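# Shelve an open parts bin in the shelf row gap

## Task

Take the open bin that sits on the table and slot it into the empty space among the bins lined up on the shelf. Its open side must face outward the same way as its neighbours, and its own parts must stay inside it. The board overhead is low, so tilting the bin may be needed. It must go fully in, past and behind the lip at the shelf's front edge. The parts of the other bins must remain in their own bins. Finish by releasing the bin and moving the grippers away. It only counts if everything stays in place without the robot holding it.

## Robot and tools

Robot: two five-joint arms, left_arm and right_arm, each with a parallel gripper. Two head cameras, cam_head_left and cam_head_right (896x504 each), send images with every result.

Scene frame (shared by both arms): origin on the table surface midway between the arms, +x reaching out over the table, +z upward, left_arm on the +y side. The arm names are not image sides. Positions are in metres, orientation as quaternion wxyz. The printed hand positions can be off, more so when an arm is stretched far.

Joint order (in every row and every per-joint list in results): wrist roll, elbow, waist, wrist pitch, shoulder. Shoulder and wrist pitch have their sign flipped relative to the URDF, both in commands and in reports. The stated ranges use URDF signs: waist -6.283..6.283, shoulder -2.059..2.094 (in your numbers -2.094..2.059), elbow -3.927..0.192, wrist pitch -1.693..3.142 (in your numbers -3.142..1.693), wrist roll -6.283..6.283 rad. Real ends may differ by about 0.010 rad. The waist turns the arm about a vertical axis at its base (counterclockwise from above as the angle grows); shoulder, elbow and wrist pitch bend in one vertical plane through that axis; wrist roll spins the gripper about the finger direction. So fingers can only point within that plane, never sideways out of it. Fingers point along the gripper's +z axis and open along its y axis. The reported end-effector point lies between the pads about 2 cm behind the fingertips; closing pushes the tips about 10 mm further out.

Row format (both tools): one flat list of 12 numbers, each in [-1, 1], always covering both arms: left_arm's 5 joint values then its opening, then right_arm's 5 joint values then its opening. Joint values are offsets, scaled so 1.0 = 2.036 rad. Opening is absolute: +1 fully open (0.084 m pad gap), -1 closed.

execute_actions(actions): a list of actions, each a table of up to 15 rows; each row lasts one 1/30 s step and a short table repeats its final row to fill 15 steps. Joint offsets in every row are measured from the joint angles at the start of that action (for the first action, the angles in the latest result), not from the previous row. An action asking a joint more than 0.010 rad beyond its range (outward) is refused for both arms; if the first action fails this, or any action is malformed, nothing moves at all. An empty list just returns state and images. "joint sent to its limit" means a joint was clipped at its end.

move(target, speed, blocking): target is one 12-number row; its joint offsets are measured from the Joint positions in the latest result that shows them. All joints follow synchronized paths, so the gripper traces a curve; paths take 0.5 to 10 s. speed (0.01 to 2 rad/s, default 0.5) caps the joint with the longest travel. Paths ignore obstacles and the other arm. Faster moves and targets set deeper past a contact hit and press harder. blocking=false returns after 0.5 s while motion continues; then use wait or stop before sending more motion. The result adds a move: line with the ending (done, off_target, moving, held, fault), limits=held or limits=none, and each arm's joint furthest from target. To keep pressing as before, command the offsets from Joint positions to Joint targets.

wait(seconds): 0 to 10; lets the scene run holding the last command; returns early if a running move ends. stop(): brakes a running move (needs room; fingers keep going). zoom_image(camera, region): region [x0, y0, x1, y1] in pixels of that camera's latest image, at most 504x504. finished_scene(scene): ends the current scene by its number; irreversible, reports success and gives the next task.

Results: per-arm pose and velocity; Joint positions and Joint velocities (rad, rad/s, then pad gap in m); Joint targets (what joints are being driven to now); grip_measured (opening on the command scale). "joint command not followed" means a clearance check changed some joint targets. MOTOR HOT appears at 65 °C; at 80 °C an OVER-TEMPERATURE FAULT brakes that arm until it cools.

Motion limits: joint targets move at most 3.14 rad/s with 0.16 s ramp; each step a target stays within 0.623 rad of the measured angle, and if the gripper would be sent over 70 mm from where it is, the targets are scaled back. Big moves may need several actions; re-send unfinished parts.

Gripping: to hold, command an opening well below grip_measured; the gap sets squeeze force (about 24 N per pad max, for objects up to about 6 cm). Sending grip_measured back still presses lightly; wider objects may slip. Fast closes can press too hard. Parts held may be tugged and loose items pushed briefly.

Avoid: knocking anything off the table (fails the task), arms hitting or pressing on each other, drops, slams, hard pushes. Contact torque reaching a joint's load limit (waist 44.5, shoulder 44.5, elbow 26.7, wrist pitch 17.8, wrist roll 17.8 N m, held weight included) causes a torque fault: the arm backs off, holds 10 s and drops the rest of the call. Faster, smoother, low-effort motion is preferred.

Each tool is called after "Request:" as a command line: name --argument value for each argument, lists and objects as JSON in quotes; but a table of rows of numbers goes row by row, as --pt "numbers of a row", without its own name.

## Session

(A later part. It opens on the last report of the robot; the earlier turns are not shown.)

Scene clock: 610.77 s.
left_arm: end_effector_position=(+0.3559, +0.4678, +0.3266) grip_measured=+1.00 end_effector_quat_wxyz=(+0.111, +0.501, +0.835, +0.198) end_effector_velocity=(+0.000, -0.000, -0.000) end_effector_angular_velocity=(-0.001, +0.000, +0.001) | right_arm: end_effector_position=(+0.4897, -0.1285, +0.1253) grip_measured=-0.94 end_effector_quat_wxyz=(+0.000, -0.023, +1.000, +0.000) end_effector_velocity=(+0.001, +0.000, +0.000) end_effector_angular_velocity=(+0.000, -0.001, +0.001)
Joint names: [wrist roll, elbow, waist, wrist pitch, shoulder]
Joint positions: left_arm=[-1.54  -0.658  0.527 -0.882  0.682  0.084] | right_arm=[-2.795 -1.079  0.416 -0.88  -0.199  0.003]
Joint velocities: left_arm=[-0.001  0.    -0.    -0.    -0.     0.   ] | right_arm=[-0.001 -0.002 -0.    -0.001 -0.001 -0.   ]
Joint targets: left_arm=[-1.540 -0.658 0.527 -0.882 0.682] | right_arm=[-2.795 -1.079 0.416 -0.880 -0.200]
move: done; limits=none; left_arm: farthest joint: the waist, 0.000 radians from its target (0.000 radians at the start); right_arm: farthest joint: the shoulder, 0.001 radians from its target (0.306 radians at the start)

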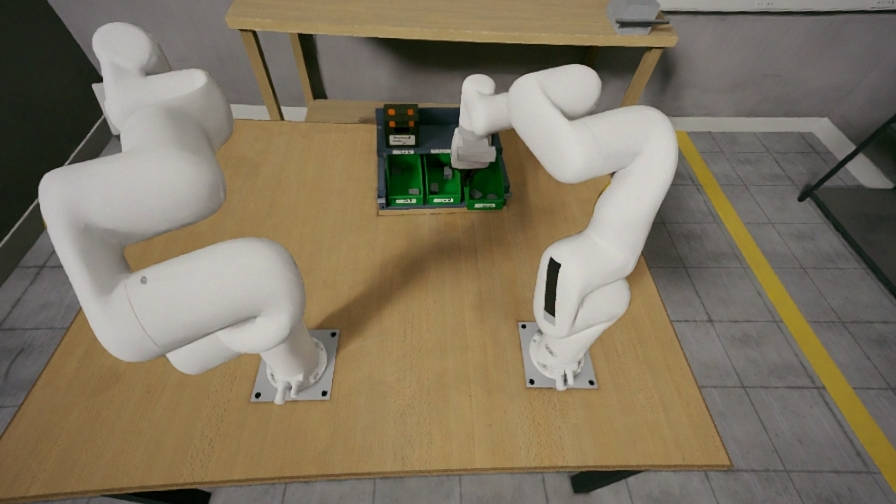

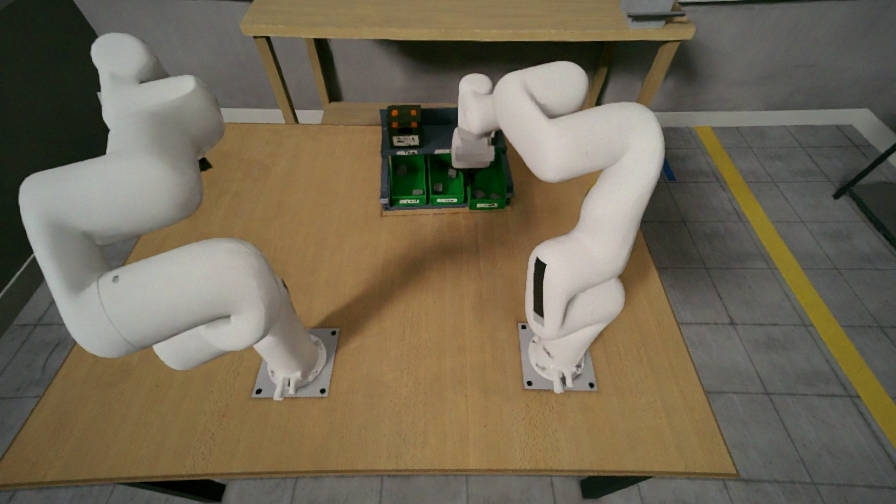

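Request:
zoom_image --camera "cam_head_left" --region '[370, 170, 430, 220]'

Request:
zoom_image --camera "cam_head_left" --region '[440, 170, 520, 220]'

Region (370, 170, 430, 220) of cam_head_left's 896x504 image, scaled by 8.400, with more detail than that image has.

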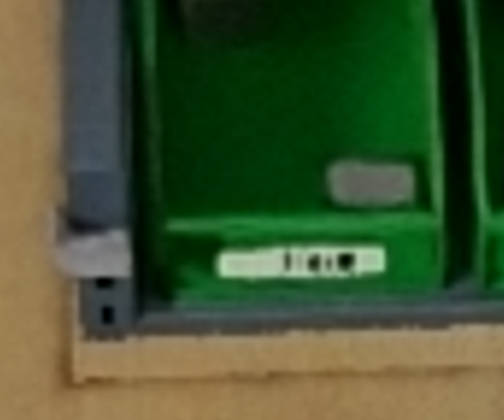

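Region (440, 170, 520, 220) of cam_head_left's 896x504 image, scaled by 6.300, with more detail than that image has; it fills the top 315 rows of this view, and the rest is white.

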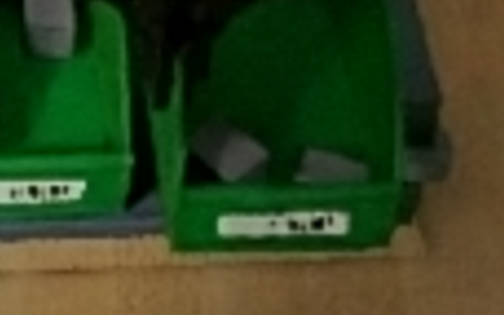

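Request:
move --target '[0,0,0,0,0,1,0.0015,-0.0425,0.0013,-0.0486,-0.0431,-1]' --speed 0.1

Scene clock: 689.47 s.
left_arm: end_effector_position=(+0.3559, +0.4678, +0.3266) grip_measured=+1.00 end_effector_quat_wxyz=(+0.111, +0.501, +0.835, +0.198) end_effector_velocity=(+0.000, -0.000, +0.000) end_effector_angular_velocity=(+0.001, -0.000, -0.002) | right_arm: end_effector_position=(+0.4868, -0.1283, +0.1081) grip_measured=-0.94 end_effector_quat_wxyz=(-0.046, -0.023, +0.998, -0.018) end_effector_velocity=(+0.000, +0.000, +0.000) end_effector_angular_velocity=(-0.000, +0.001, -0.001)
Joint names: [wrist roll, elbow, waist, wrist pitch, shoulder]
Joint positions: left_arm=[-1.54  -0.658  0.527 -0.882  0.682  0.084] | right_arm=[-2.792 -1.166  0.419 -0.978 -0.287  0.003]
Joint velocities: left_arm=[ 0.001 -0.001 -0.001  0.    -0.     0.   ] | right_arm=[ 0.001 -0.001 -0.    -0.002 -0.001  0.   ]
Joint targets: left_arm=[-1.540 -0.658 0.527 -0.882 0.682] | right_arm=[-2.791 -1.166 0.419 -0.979 -0.287]
move: done; limits=none; left_arm: farthest joint: the waist, 0.000 radians from its target (0.000 radians at the start); right_arm: farthest joint: the wrist pitch, 0.001 radians from its target (0.099 radians at the start)

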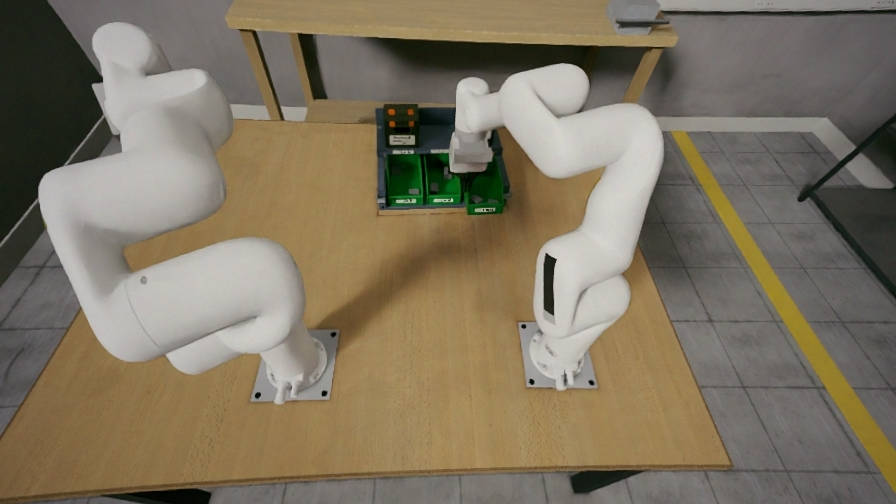

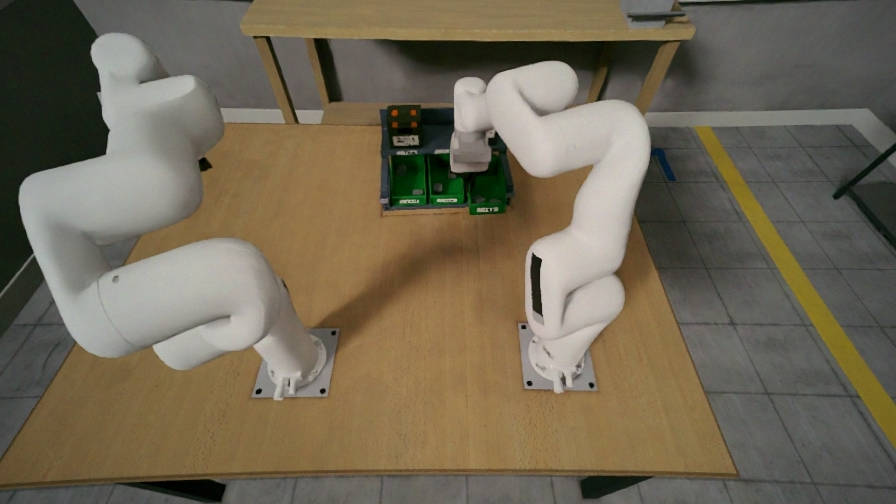

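Request:
zoom_image --camera "cam_head_left" --region '[430, 130, 530, 230]'

Request:
zoom_image --camera "cam_head_right" --region '[430, 130, 530, 230]'

Region (430, 130, 530, 230) of cam_head_left's 896x504 image, scaled by 5.040, with more detail than that image has.

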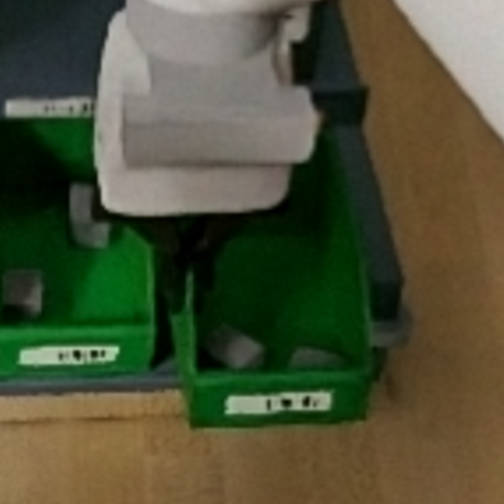

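Region (430, 130, 530, 230) of cam_head_right's 896x504 image, scaled by 5.040, with more detail than that image has.

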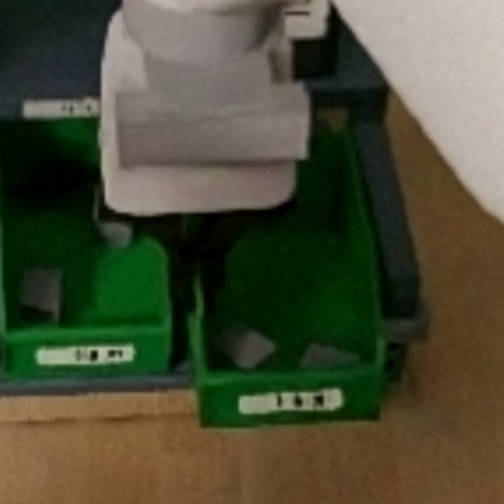

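Request:
move --target '[0,0,0,0,0,1,0,0.0023,0,0.0060,-0.0039,-1]' --speed 0.03

Scene clock: 707.80 s.
left_arm: end_effector_position=(+0.3559, +0.4678, +0.3266) grip_measured=+1.00 end_effector_quat_wxyz=(+0.111, +0.501, +0.835, +0.198) end_effector_velocity=(-0.000, +0.000, -0.001) end_effector_angular_velocity=(-0.001, +0.002, +0.001) | right_arm: end_effector_position=(+0.4868, -0.1283, +0.1032) grip_measured=-0.94 end_effector_quat_wxyz=(-0.046, -0.023, +0.998, -0.018) end_effector_velocity=(+0.000, +0.000, +0.000) end_effector_angular_velocity=(+0.001, -0.001, -0.000)
Joint names: [wrist roll, elbow, waist, wrist pitch, shoulder]
Joint positions: left_arm=[-1.54  -0.658  0.527 -0.882  0.682  0.084] | right_arm=[-2.792 -1.161  0.419 -0.966 -0.295  0.003]
Joint velocities: left_arm=[-0.001  0.002  0.001  0.    -0.    -0.   ] | right_arm=[ 0.    -0.001  0.     0.     0.    -0.   ]
Joint targets: left_arm=[-1.540 -0.658 0.527 -0.882 0.682] | right_arm=[-2.792 -1.161 0.419 -0.966 -0.295]
move: done; limits=none; left_arm: farthest joint: the waist, 0.000 radians from its target (0.000 radians at the start); right_arm: farthest joint: the waist, 0.000 radians from its target (0.000 radians at the start)

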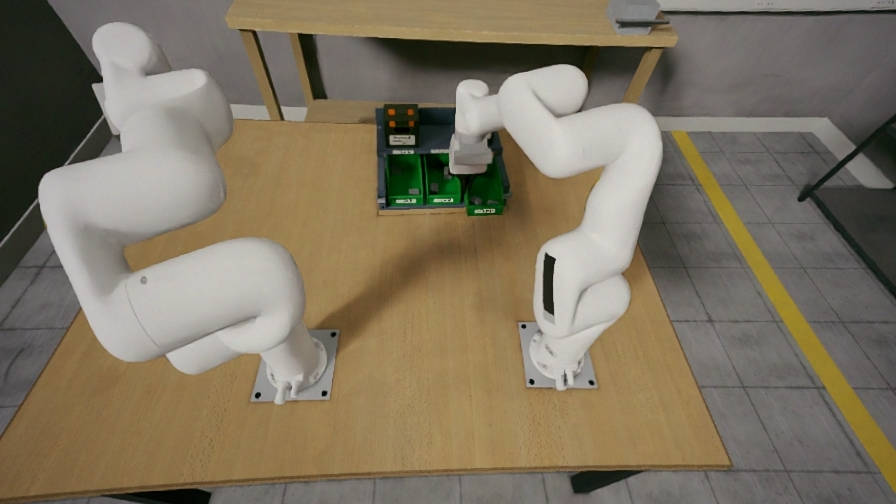

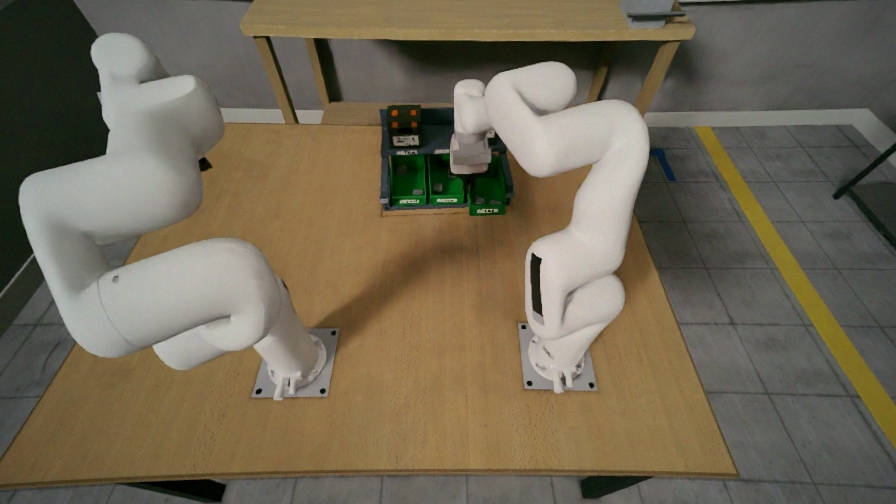

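Request:
move --target '[0,0,0,0,0,1,0,0.0018,0,0.0050,-0.0031,-1]' --speed 0.03

Request:
zoom_image --camera "cam_head_right" --region '[430, 130, 530, 230]'

Scene clock: 710.60 s.
left_arm: end_effector_position=(+0.3559, +0.4678, +0.3266) grip_measured=+1.00 end_effector_quat_wxyz=(+0.111, +0.501, +0.835, +0.198) end_effector_velocity=(-0.000, -0.000, +0.000) end_effector_angular_velocity=(-0.000, -0.001, +0.001) | right_arm: end_effector_position=(+0.4868, -0.1283, +0.0992) grip_measured=-0.94 end_effector_quat_wxyz=(-0.046, -0.023, +0.998, -0.018) end_effector_velocity=(+0.001, +0.001, +0.001) end_effector_angular_velocity=(+0.002, -0.004, +0.002)
Joint names: [wrist roll, elbow, waist, wrist pitch, shoulder]
Joint positions: left_arm=[-1.54  -0.658  0.527 -0.882  0.682  0.084] | right_arm=[-2.792 -1.157  0.419 -0.956 -0.301  0.003]
Joint velocities: left_arm=[-0.002  0.    -0.    -0.     0.001  0.   ] | right_arm=[-0.001 -0.001  0.     0.002  0.001 -0.   ]
Joint targets: left_arm=[-1.540 -0.658 0.527 -0.882 0.682] | right_arm=[-2.792 -1.157 0.419 -0.956 -0.301]
move: done; limits=none; left_arm: farthest joint: the waist, 0.000 radians from its target (0.000 radians at the start); right_arm: farthest joint: the waist, 0.000 radians from its target (0.000 radians at the start)

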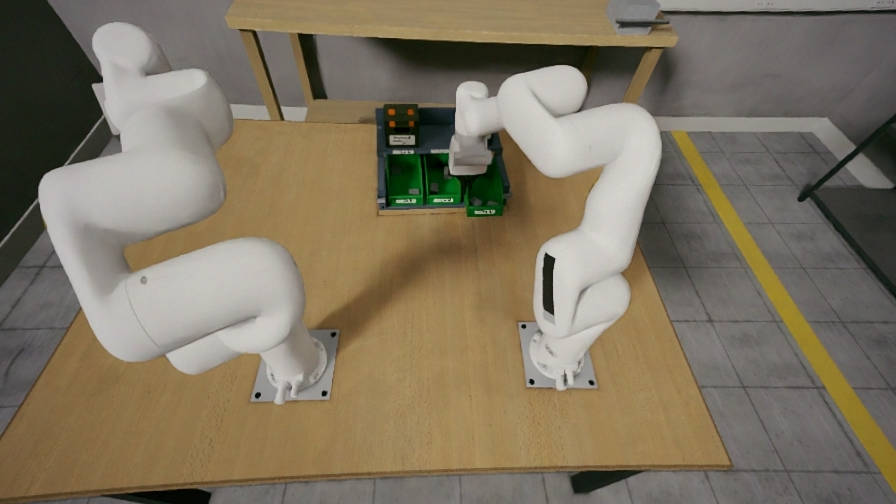

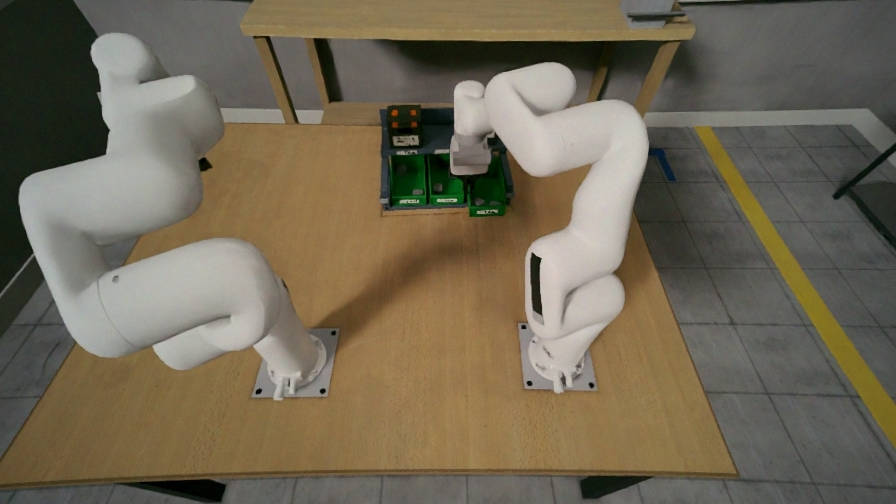

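Region (430, 130, 530, 230) of cam_head_right's 896x504 image, scaled by 5.040, with more detail than that image has.

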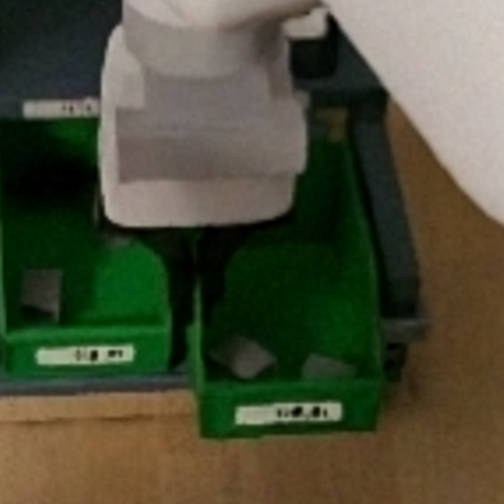

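Request:
move --target '[0,0,0,0,0,1,0,0.0014,0,0.0037,-0.0023,-1]' --speed 0.02

Request:
zoom_image --camera "cam_head_right" --region '[430, 130, 530, 230]'

Scene clock: 713.87 s.
left_arm: end_effector_position=(+0.3559, +0.4678, +0.3266) grip_measured=+1.00 end_effector_quat_wxyz=(+0.111, +0.501, +0.835, +0.198) end_effector_velocity=(-0.000, -0.000, -0.000) end_effector_angular_velocity=(-0.001, +0.001, +0.000) | right_arm: end_effector_position=(+0.4867, -0.1283, +0.0963) grip_measured=-0.94 end_effector_quat_wxyz=(-0.046, -0.023, +0.998, -0.018) end_effector_velocity=(+0.000, +0.000, +0.000) end_effector_angular_velocity=(+0.001, -0.001, +0.001)
Joint names: [wrist roll, elbow, waist, wrist pitch, shoulder]
Joint positions: left_arm=[-1.54  -0.658  0.527 -0.882  0.682  0.084] | right_arm=[-2.792 -1.155  0.419 -0.949 -0.306  0.003]
Joint velocities: left_arm=[-0.     0.001  0.    -0.     0.    -0.   ] | right_arm=[-0.001 -0.    -0.     0.001  0.     0.   ]
Joint targets: left_arm=[-1.540 -0.658 0.527 -0.882 0.682] | right_arm=[-2.792 -1.154 0.419 -0.949 -0.306]
move: done; limits=none; left_arm: farthest joint: the waist, 0.000 radians from its target (0.000 radians at the start); right_arm: farthest joint: the waist, 0.000 radians from its target (0.000 radians at the start)

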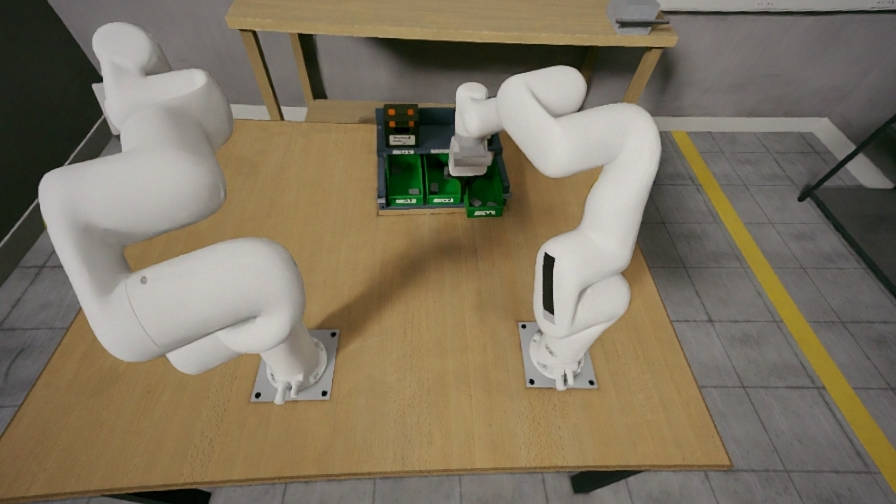

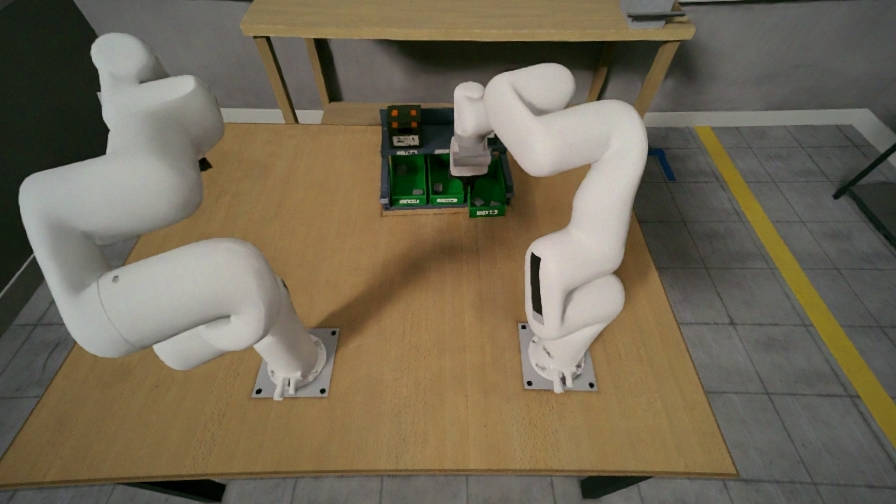

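Region (430, 130, 530, 230) of cam_head_right's 896x504 image, scaled by 5.040, with more detail than that image has.

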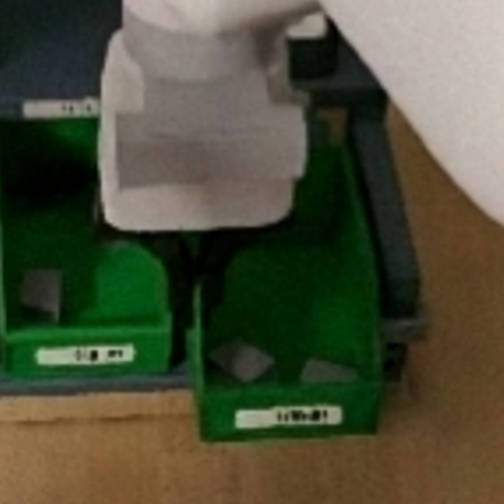

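Request:
move --target '[0,0,0,0,0,1,0,0.0014,0,0.0037,-0.0023,-1]' --speed 0.02

Request:
zoom_image --camera "cam_head_right" --region '[430, 130, 530, 230]'

Scene clock: 718.47 s.
left_arm: end_effector_position=(+0.3559, +0.4678, +0.3266) grip_measured=+1.00 end_effector_quat_wxyz=(+0.111, +0.501, +0.835, +0.198) end_effector_velocity=(-0.000, -0.000, -0.001) end_effector_angular_velocity=(-0.001, +0.002, +0.001) | right_arm: end_effector_position=(+0.4866, -0.1284, +0.0933) grip_measured=-0.94 end_effector_quat_wxyz=(-0.046, -0.023, +0.998, -0.018) end_effector_velocity=(+0.001, +0.000, +0.001) end_effector_angular_velocity=(+0.001, -0.003, -0.001)
Joint names: [wrist roll, elbow, waist, wrist pitch, shoulder]
Joint positions: left_arm=[-1.54  -0.658  0.527 -0.882  0.682  0.084] | right_arm=[-2.792 -1.152  0.419 -0.941 -0.31   0.003]
Joint velocities: left_arm=[-0.001  0.002 -0.    -0.    -0.001 -0.   ] | right_arm=[ 0.001 -0.001 -0.     0.001  0.001  0.   ]
Joint targets: left_arm=[-1.540 -0.658 0.527 -0.882 0.682] | right_arm=[-2.792 -1.152 0.419 -0.941 -0.310]
move: done; limits=none; left_arm: farthest joint: the waist, 0.000 radians from its target (0.000 radians at the start); right_arm: farthest joint: the waist, 0.000 radians from its target (0.000 radians at the start)

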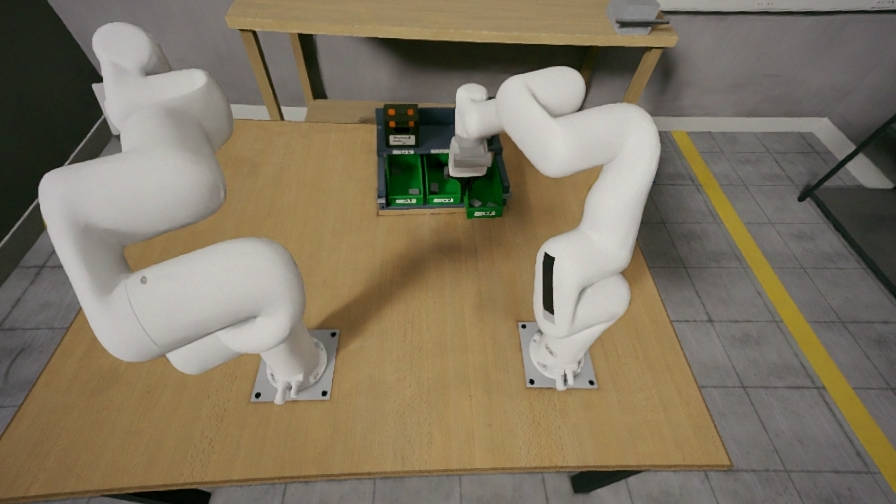

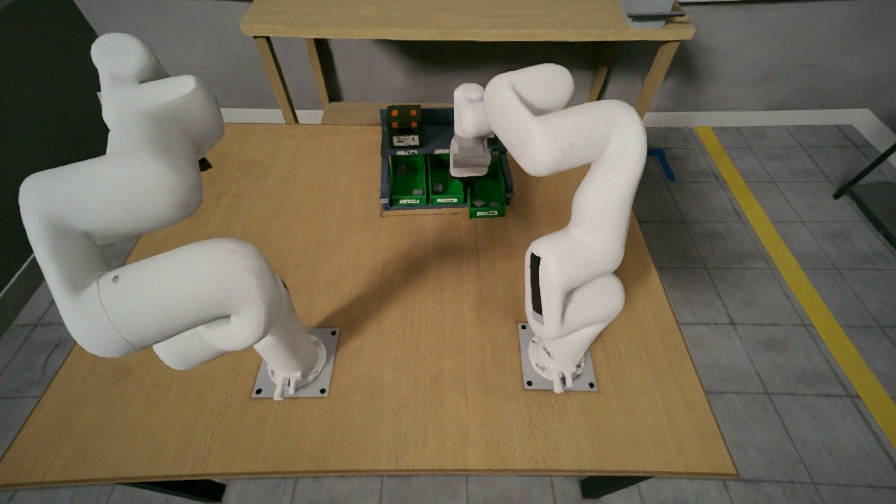

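Region (430, 130, 530, 230) of cam_head_right's 896x504 image, scaled by 5.040, with more detail than that image has.

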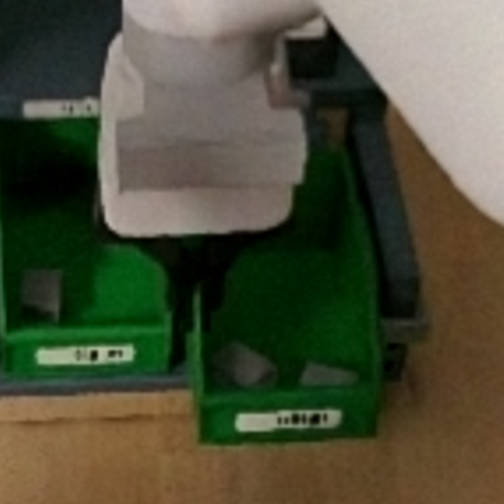

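Request:
move --target '[0,0,0,0,0,1,0,0.0018,0,0.0050,-0.0031,-1]' --speed 0.025

Request:
zoom_image --camera "cam_head_right" --region '[430, 130, 530, 230]'

Scene clock: 722.97 s.
left_arm: end_effector_position=(+0.3559, +0.4678, +0.3266) grip_measured=+1.00 end_effector_quat_wxyz=(+0.111, +0.501, +0.835, +0.198) end_effector_velocity=(+0.000, +0.000, +0.000) end_effector_angular_velocity=(+0.000, -0.001, +0.001) | right_arm: end_effector_position=(+0.4865, -0.1284, +0.0894) grip_measured=-0.94 end_effector_quat_wxyz=(-0.046, -0.023, +0.998, -0.018) end_effector_velocity=(+0.001, +0.001, +0.001) end_effector_angular_velocity=(+0.002, -0.004, -0.000)
Joint names: [wrist roll, elbow, waist, wrist pitch, shoulder]
Joint positions: left_arm=[-1.54  -0.658  0.527 -0.882  0.682  0.084] | right_arm=[-2.792 -1.148  0.419 -0.931 -0.317  0.003]
Joint velocities: left_arm=[-0.001 -0.     0.    -0.     0.    -0.   ] | right_arm=[ 0.    -0.001  0.     0.002  0.001 -0.   ]
Joint targets: left_arm=[-1.540 -0.658 0.527 -0.882 0.682] | right_arm=[-2.792 -1.148 0.419 -0.931 -0.317]
move: done; limits=none; left_arm: farthest joint: the waist, 0.000 radians from its target (0.000 radians at the start); right_arm: farthest joint: the waist, 0.000 radians from its target (0.000 radians at the start)

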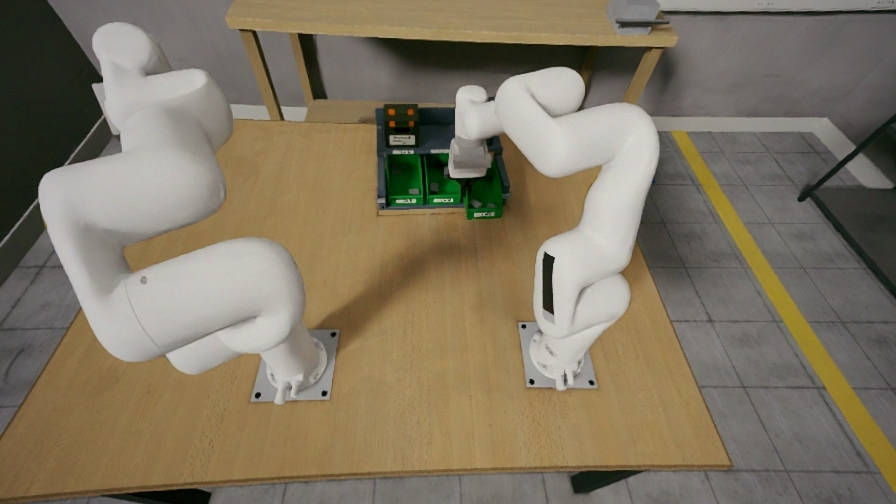

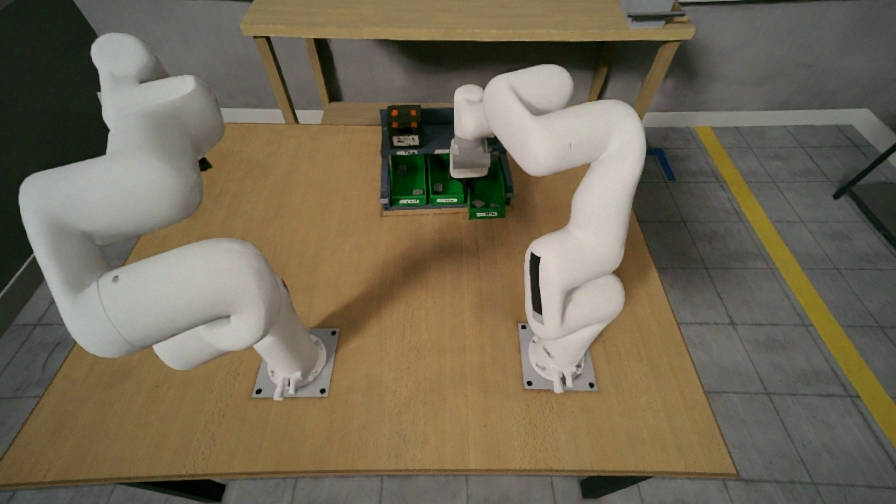

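Region (430, 130, 530, 230) of cam_head_right's 896x504 image, scaled by 5.040, with more detail than that image has.

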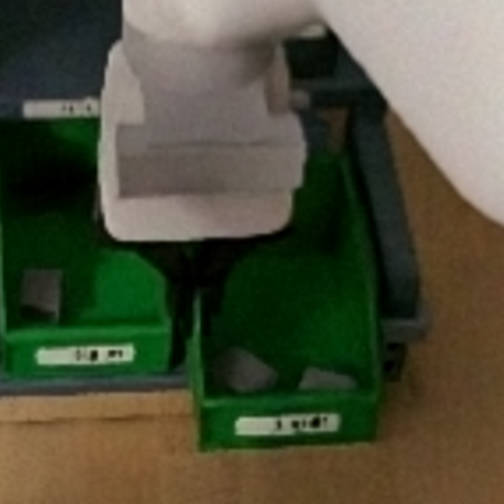

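Request:
move --target '[0,0,0,0,0,1,0,0.0014,0,0.0037,-0.0023,-1]' --speed 0.02

Request:
zoom_image --camera "cam_head_right" --region '[430, 130, 530, 230]'

Scene clock: 727.97 s.
left_arm: end_effector_position=(+0.3559, +0.4678, +0.3266) grip_measured=+1.00 end_effector_quat_wxyz=(+0.111, +0.501, +0.835, +0.198) end_effector_velocity=(-0.000, +0.000, -0.000) end_effector_angular_velocity=(+0.000, +0.000, +0.000) | right_arm: end_effector_position=(+0.4864, -0.1285, +0.0865) grip_measured=-0.94 end_effector_quat_wxyz=(-0.046, -0.023, +0.998, -0.018) end_effector_velocity=(+0.001, +0.000, +0.000) end_effector_angular_velocity=(+0.001, -0.002, -0.000)
Joint names: [wrist roll, elbow, waist, wrist pitch, shoulder]
Joint positions: left_arm=[-1.54  -0.658  0.527 -0.882  0.682  0.084] | right_arm=[-2.792 -1.145  0.419 -0.924 -0.321  0.003]
Joint velocities: left_arm=[ 0. -0.  0.  0. -0.  0.] | right_arm=[ 0.    -0.001  0.     0.001 -0.    -0.   ]
Joint targets: left_arm=[-1.540 -0.658 0.527 -0.882 0.682] | right_arm=[-2.792 -1.145 0.419 -0.924 -0.321]
move: done; limits=none; left_arm: farthest joint: the waist, 0.000 radians from its target (0.000 radians at the start); right_arm: farthest joint: the shoulder, 0.001 radians from its target (0.005 radians at the start)

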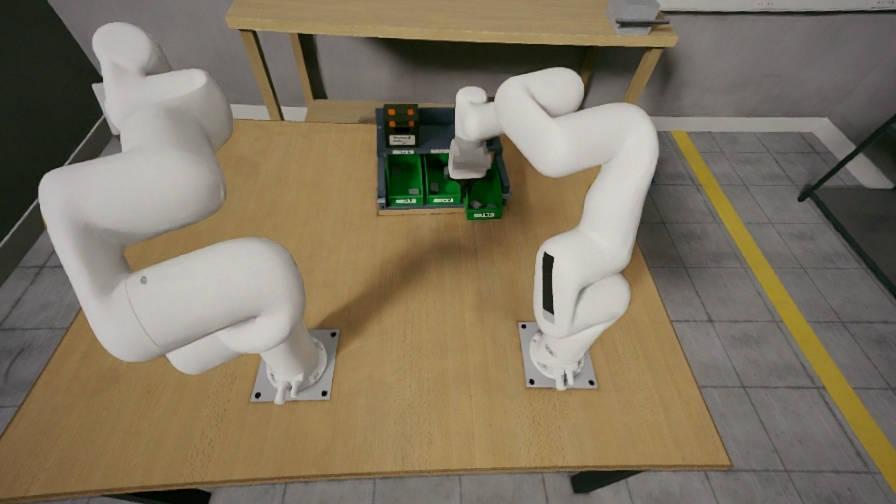

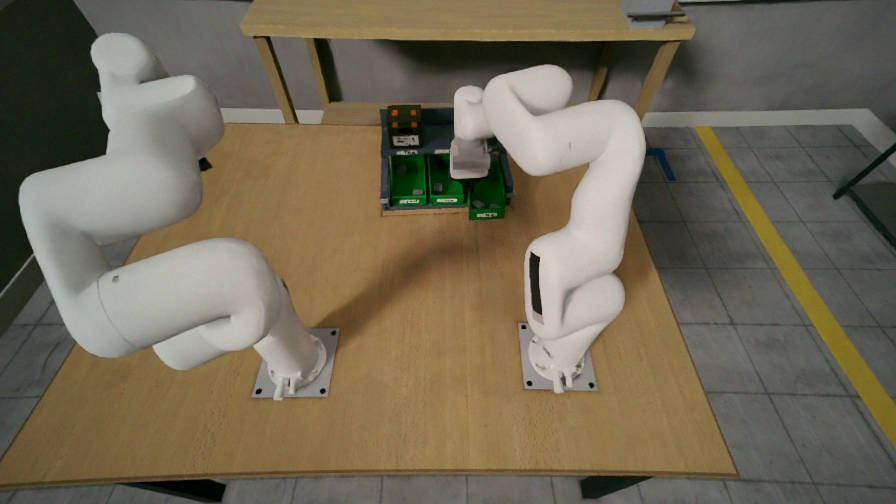

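Region (430, 130, 530, 230) of cam_head_right's 896x504 image, scaled by 5.040, with more detail than that image has.

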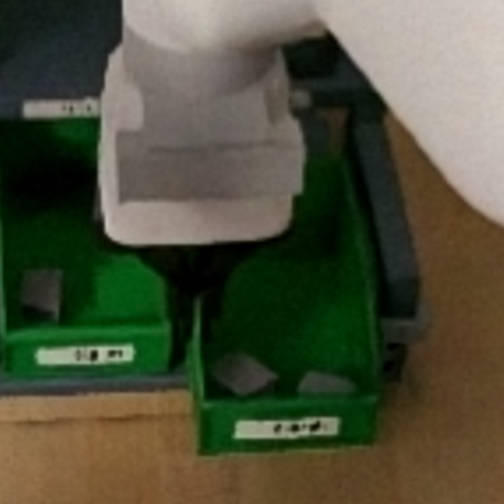

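Request:
move --target '[0,0,0,0,0,1,0,0.0009,0,0.0025,-0.0018,-1]' --speed 0.015

Request:
zoom_image --camera "cam_head_right" --region '[430, 130, 530, 230]'

Scene clock: 732.60 s.
left_arm: end_effector_position=(+0.3559, +0.4678, +0.3266) grip_measured=+1.00 end_effector_quat_wxyz=(+0.111, +0.501, +0.835, +0.198) end_effector_velocity=(-0.000, +0.000, +0.000) end_effector_angular_velocity=(+0.001, -0.001, -0.000) | right_arm: end_effector_position=(+0.4863, -0.1285, +0.0843) grip_measured=-0.94 end_effector_quat_wxyz=(-0.047, -0.023, +0.998, -0.018) end_effector_velocity=(+0.001, +0.000, +0.001) end_effector_angular_velocity=(+0.001, -0.002, +0.000)
Joint names: [wrist roll, elbow, waist, wrist pitch, shoulder]
Joint positions: left_arm=[-1.54  -0.658  0.527 -0.882  0.682  0.084] | right_arm=[-2.792 -1.143  0.419 -0.919 -0.325  0.003]
Joint velocities: left_arm=[ 0.001 -0.     0.    -0.     0.001 -0.   ] | right_arm=[-0.    -0.001 -0.     0.001  0.     0.   ]
Joint targets: left_arm=[-1.540 -0.658 0.527 -0.882 0.682] | right_arm=[-2.792 -1.143 0.419 -0.919 -0.325]
move: done; limits=none; left_arm: farthest joint: the waist, 0.000 radians from its target (0.000 radians at the start); right_arm: farthest joint: the waist, 0.000 radians from its target (0.000 radians at the start)

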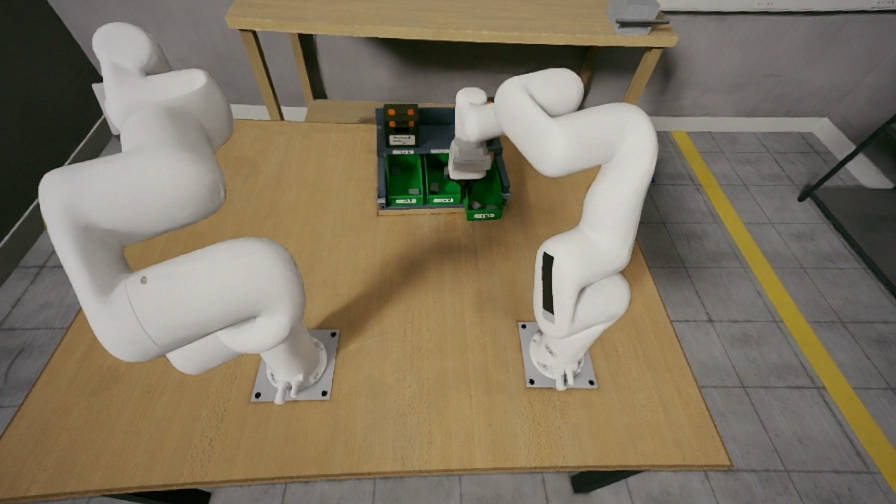

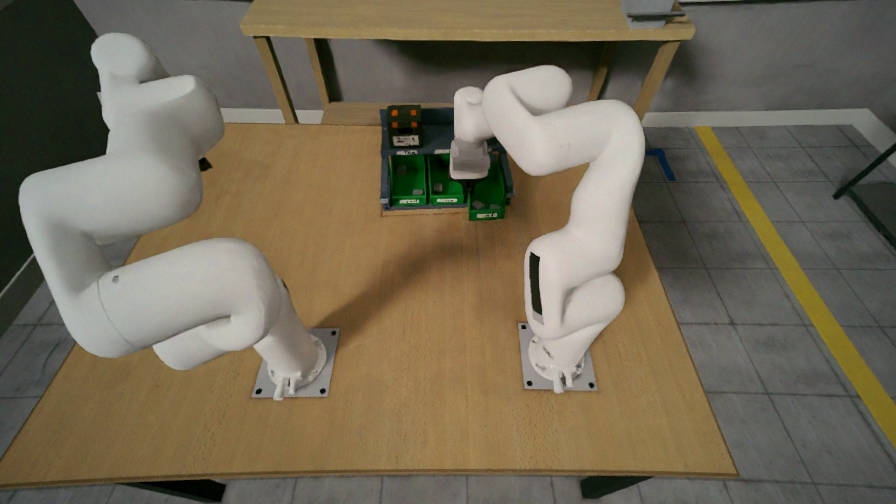

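Region (430, 130, 530, 230) of cam_head_right's 896x504 image, scaled by 5.040, with more detail than that image has.

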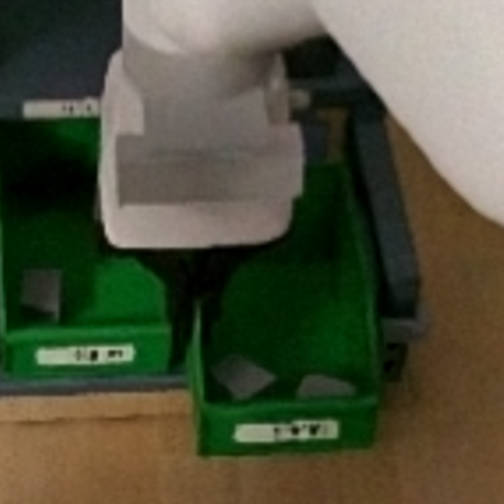

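Request:
move --target '[0,0,0,0,0,1,-0.0092,-0.0605,-0.0092,-0.0216,-0.0384,-1]' --speed 0.1

Request:
zoom_image --camera "cam_head_right" --region '[430, 130, 530, 230]'

Request:
zoom_image --camera "cam_head_left" --region '[430, 130, 530, 230]'

Scene clock: 751.80 s.
left_arm: end_effector_position=(+0.3559, +0.4678, +0.3266) grip_measured=+1.00 end_effector_quat_wxyz=(+0.111, +0.501, +0.835, +0.198) end_effector_velocity=(-0.000, -0.000, -0.001) end_effector_angular_velocity=(-0.001, +0.001, +0.001) | right_arm: end_effector_position=(+0.5150, -0.1271, +0.0863) grip_measured=-0.94 end_effector_quat_wxyz=(-0.046, -0.023, +0.999, -0.017) end_effector_velocity=(+0.000, +0.000, +0.000) end_effector_angular_velocity=(+0.000, -0.001, -0.000)
Joint names: [wrist roll, elbow, waist, wrist pitch, shoulder]
Joint positions: left_arm=[-1.54  -0.658  0.527 -0.882  0.682  0.084] | right_arm=[-2.81  -1.266  0.4   -0.963 -0.403  0.003]
Joint velocities: left_arm=[-0.001  0.002 -0.    -0.     0.001 -0.   ] | right_arm=[-0.    -0.002 -0.    -0.001 -0.    -0.   ]
Joint targets: left_arm=[-1.540 -0.658 0.527 -0.882 0.682] | right_arm=[-2.810 -1.266 0.400 -0.963 -0.403]
move: done; limits=none; left_arm: farthest joint: the waist, 0.000 radians from its target (0.000 radians at the start); right_arm: farthest joint: the wrist roll, 0.001 radians from its target (0.019 radians at the start)

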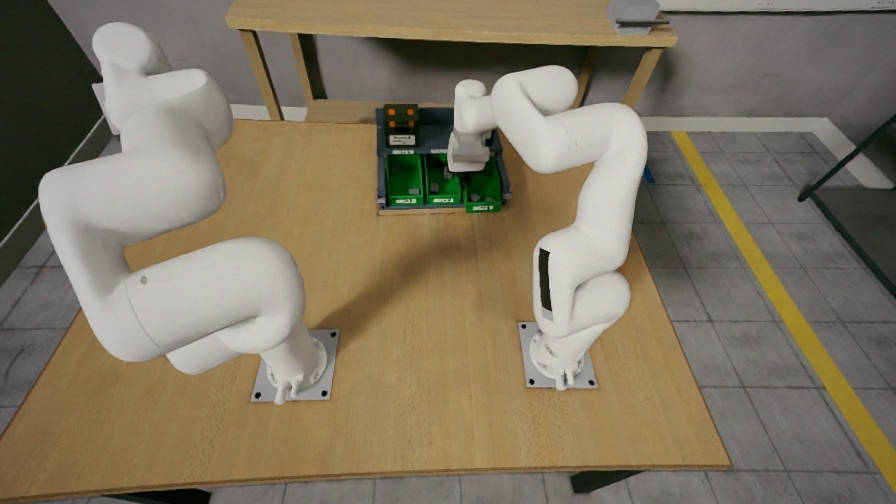

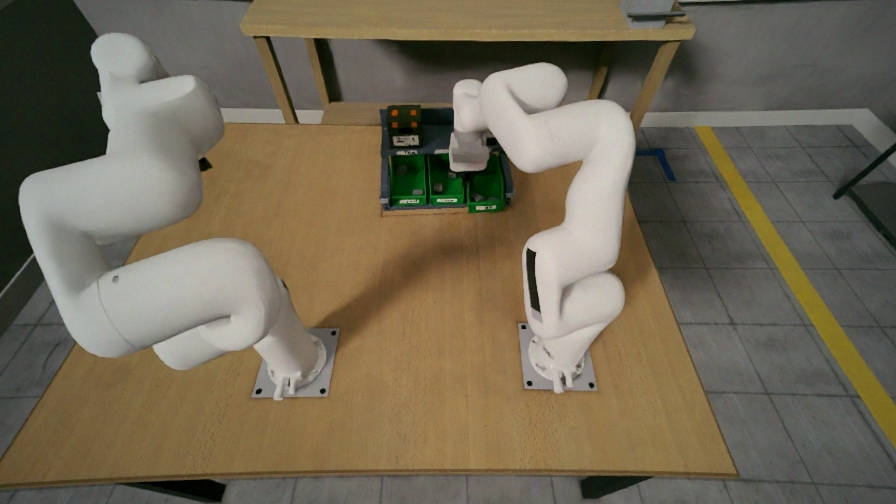

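Region (430, 130, 530, 230) of cam_head_right's 896x504 image, scaled by 5.040, with more detail than that image has.

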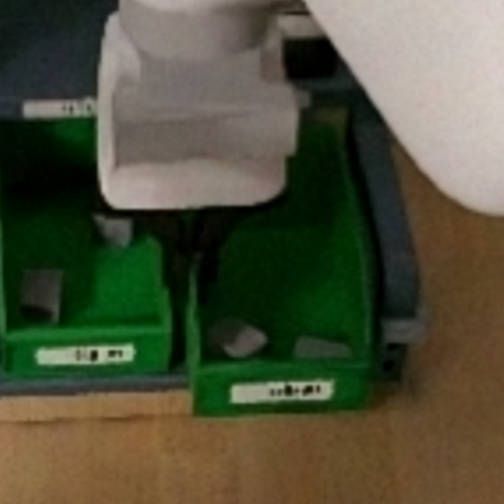

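Region (430, 130, 530, 230) of cam_head_left's 896x504 image, scaled by 5.040, with more detail than that image has.

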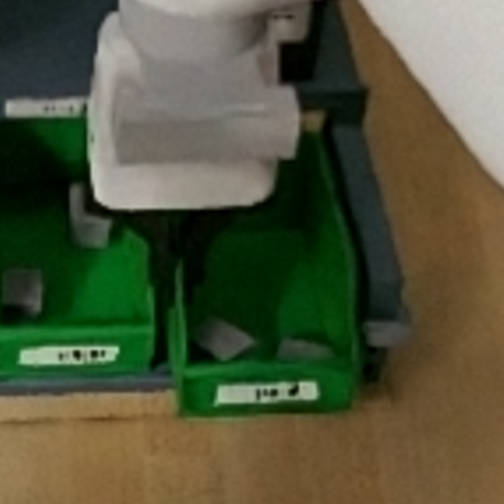

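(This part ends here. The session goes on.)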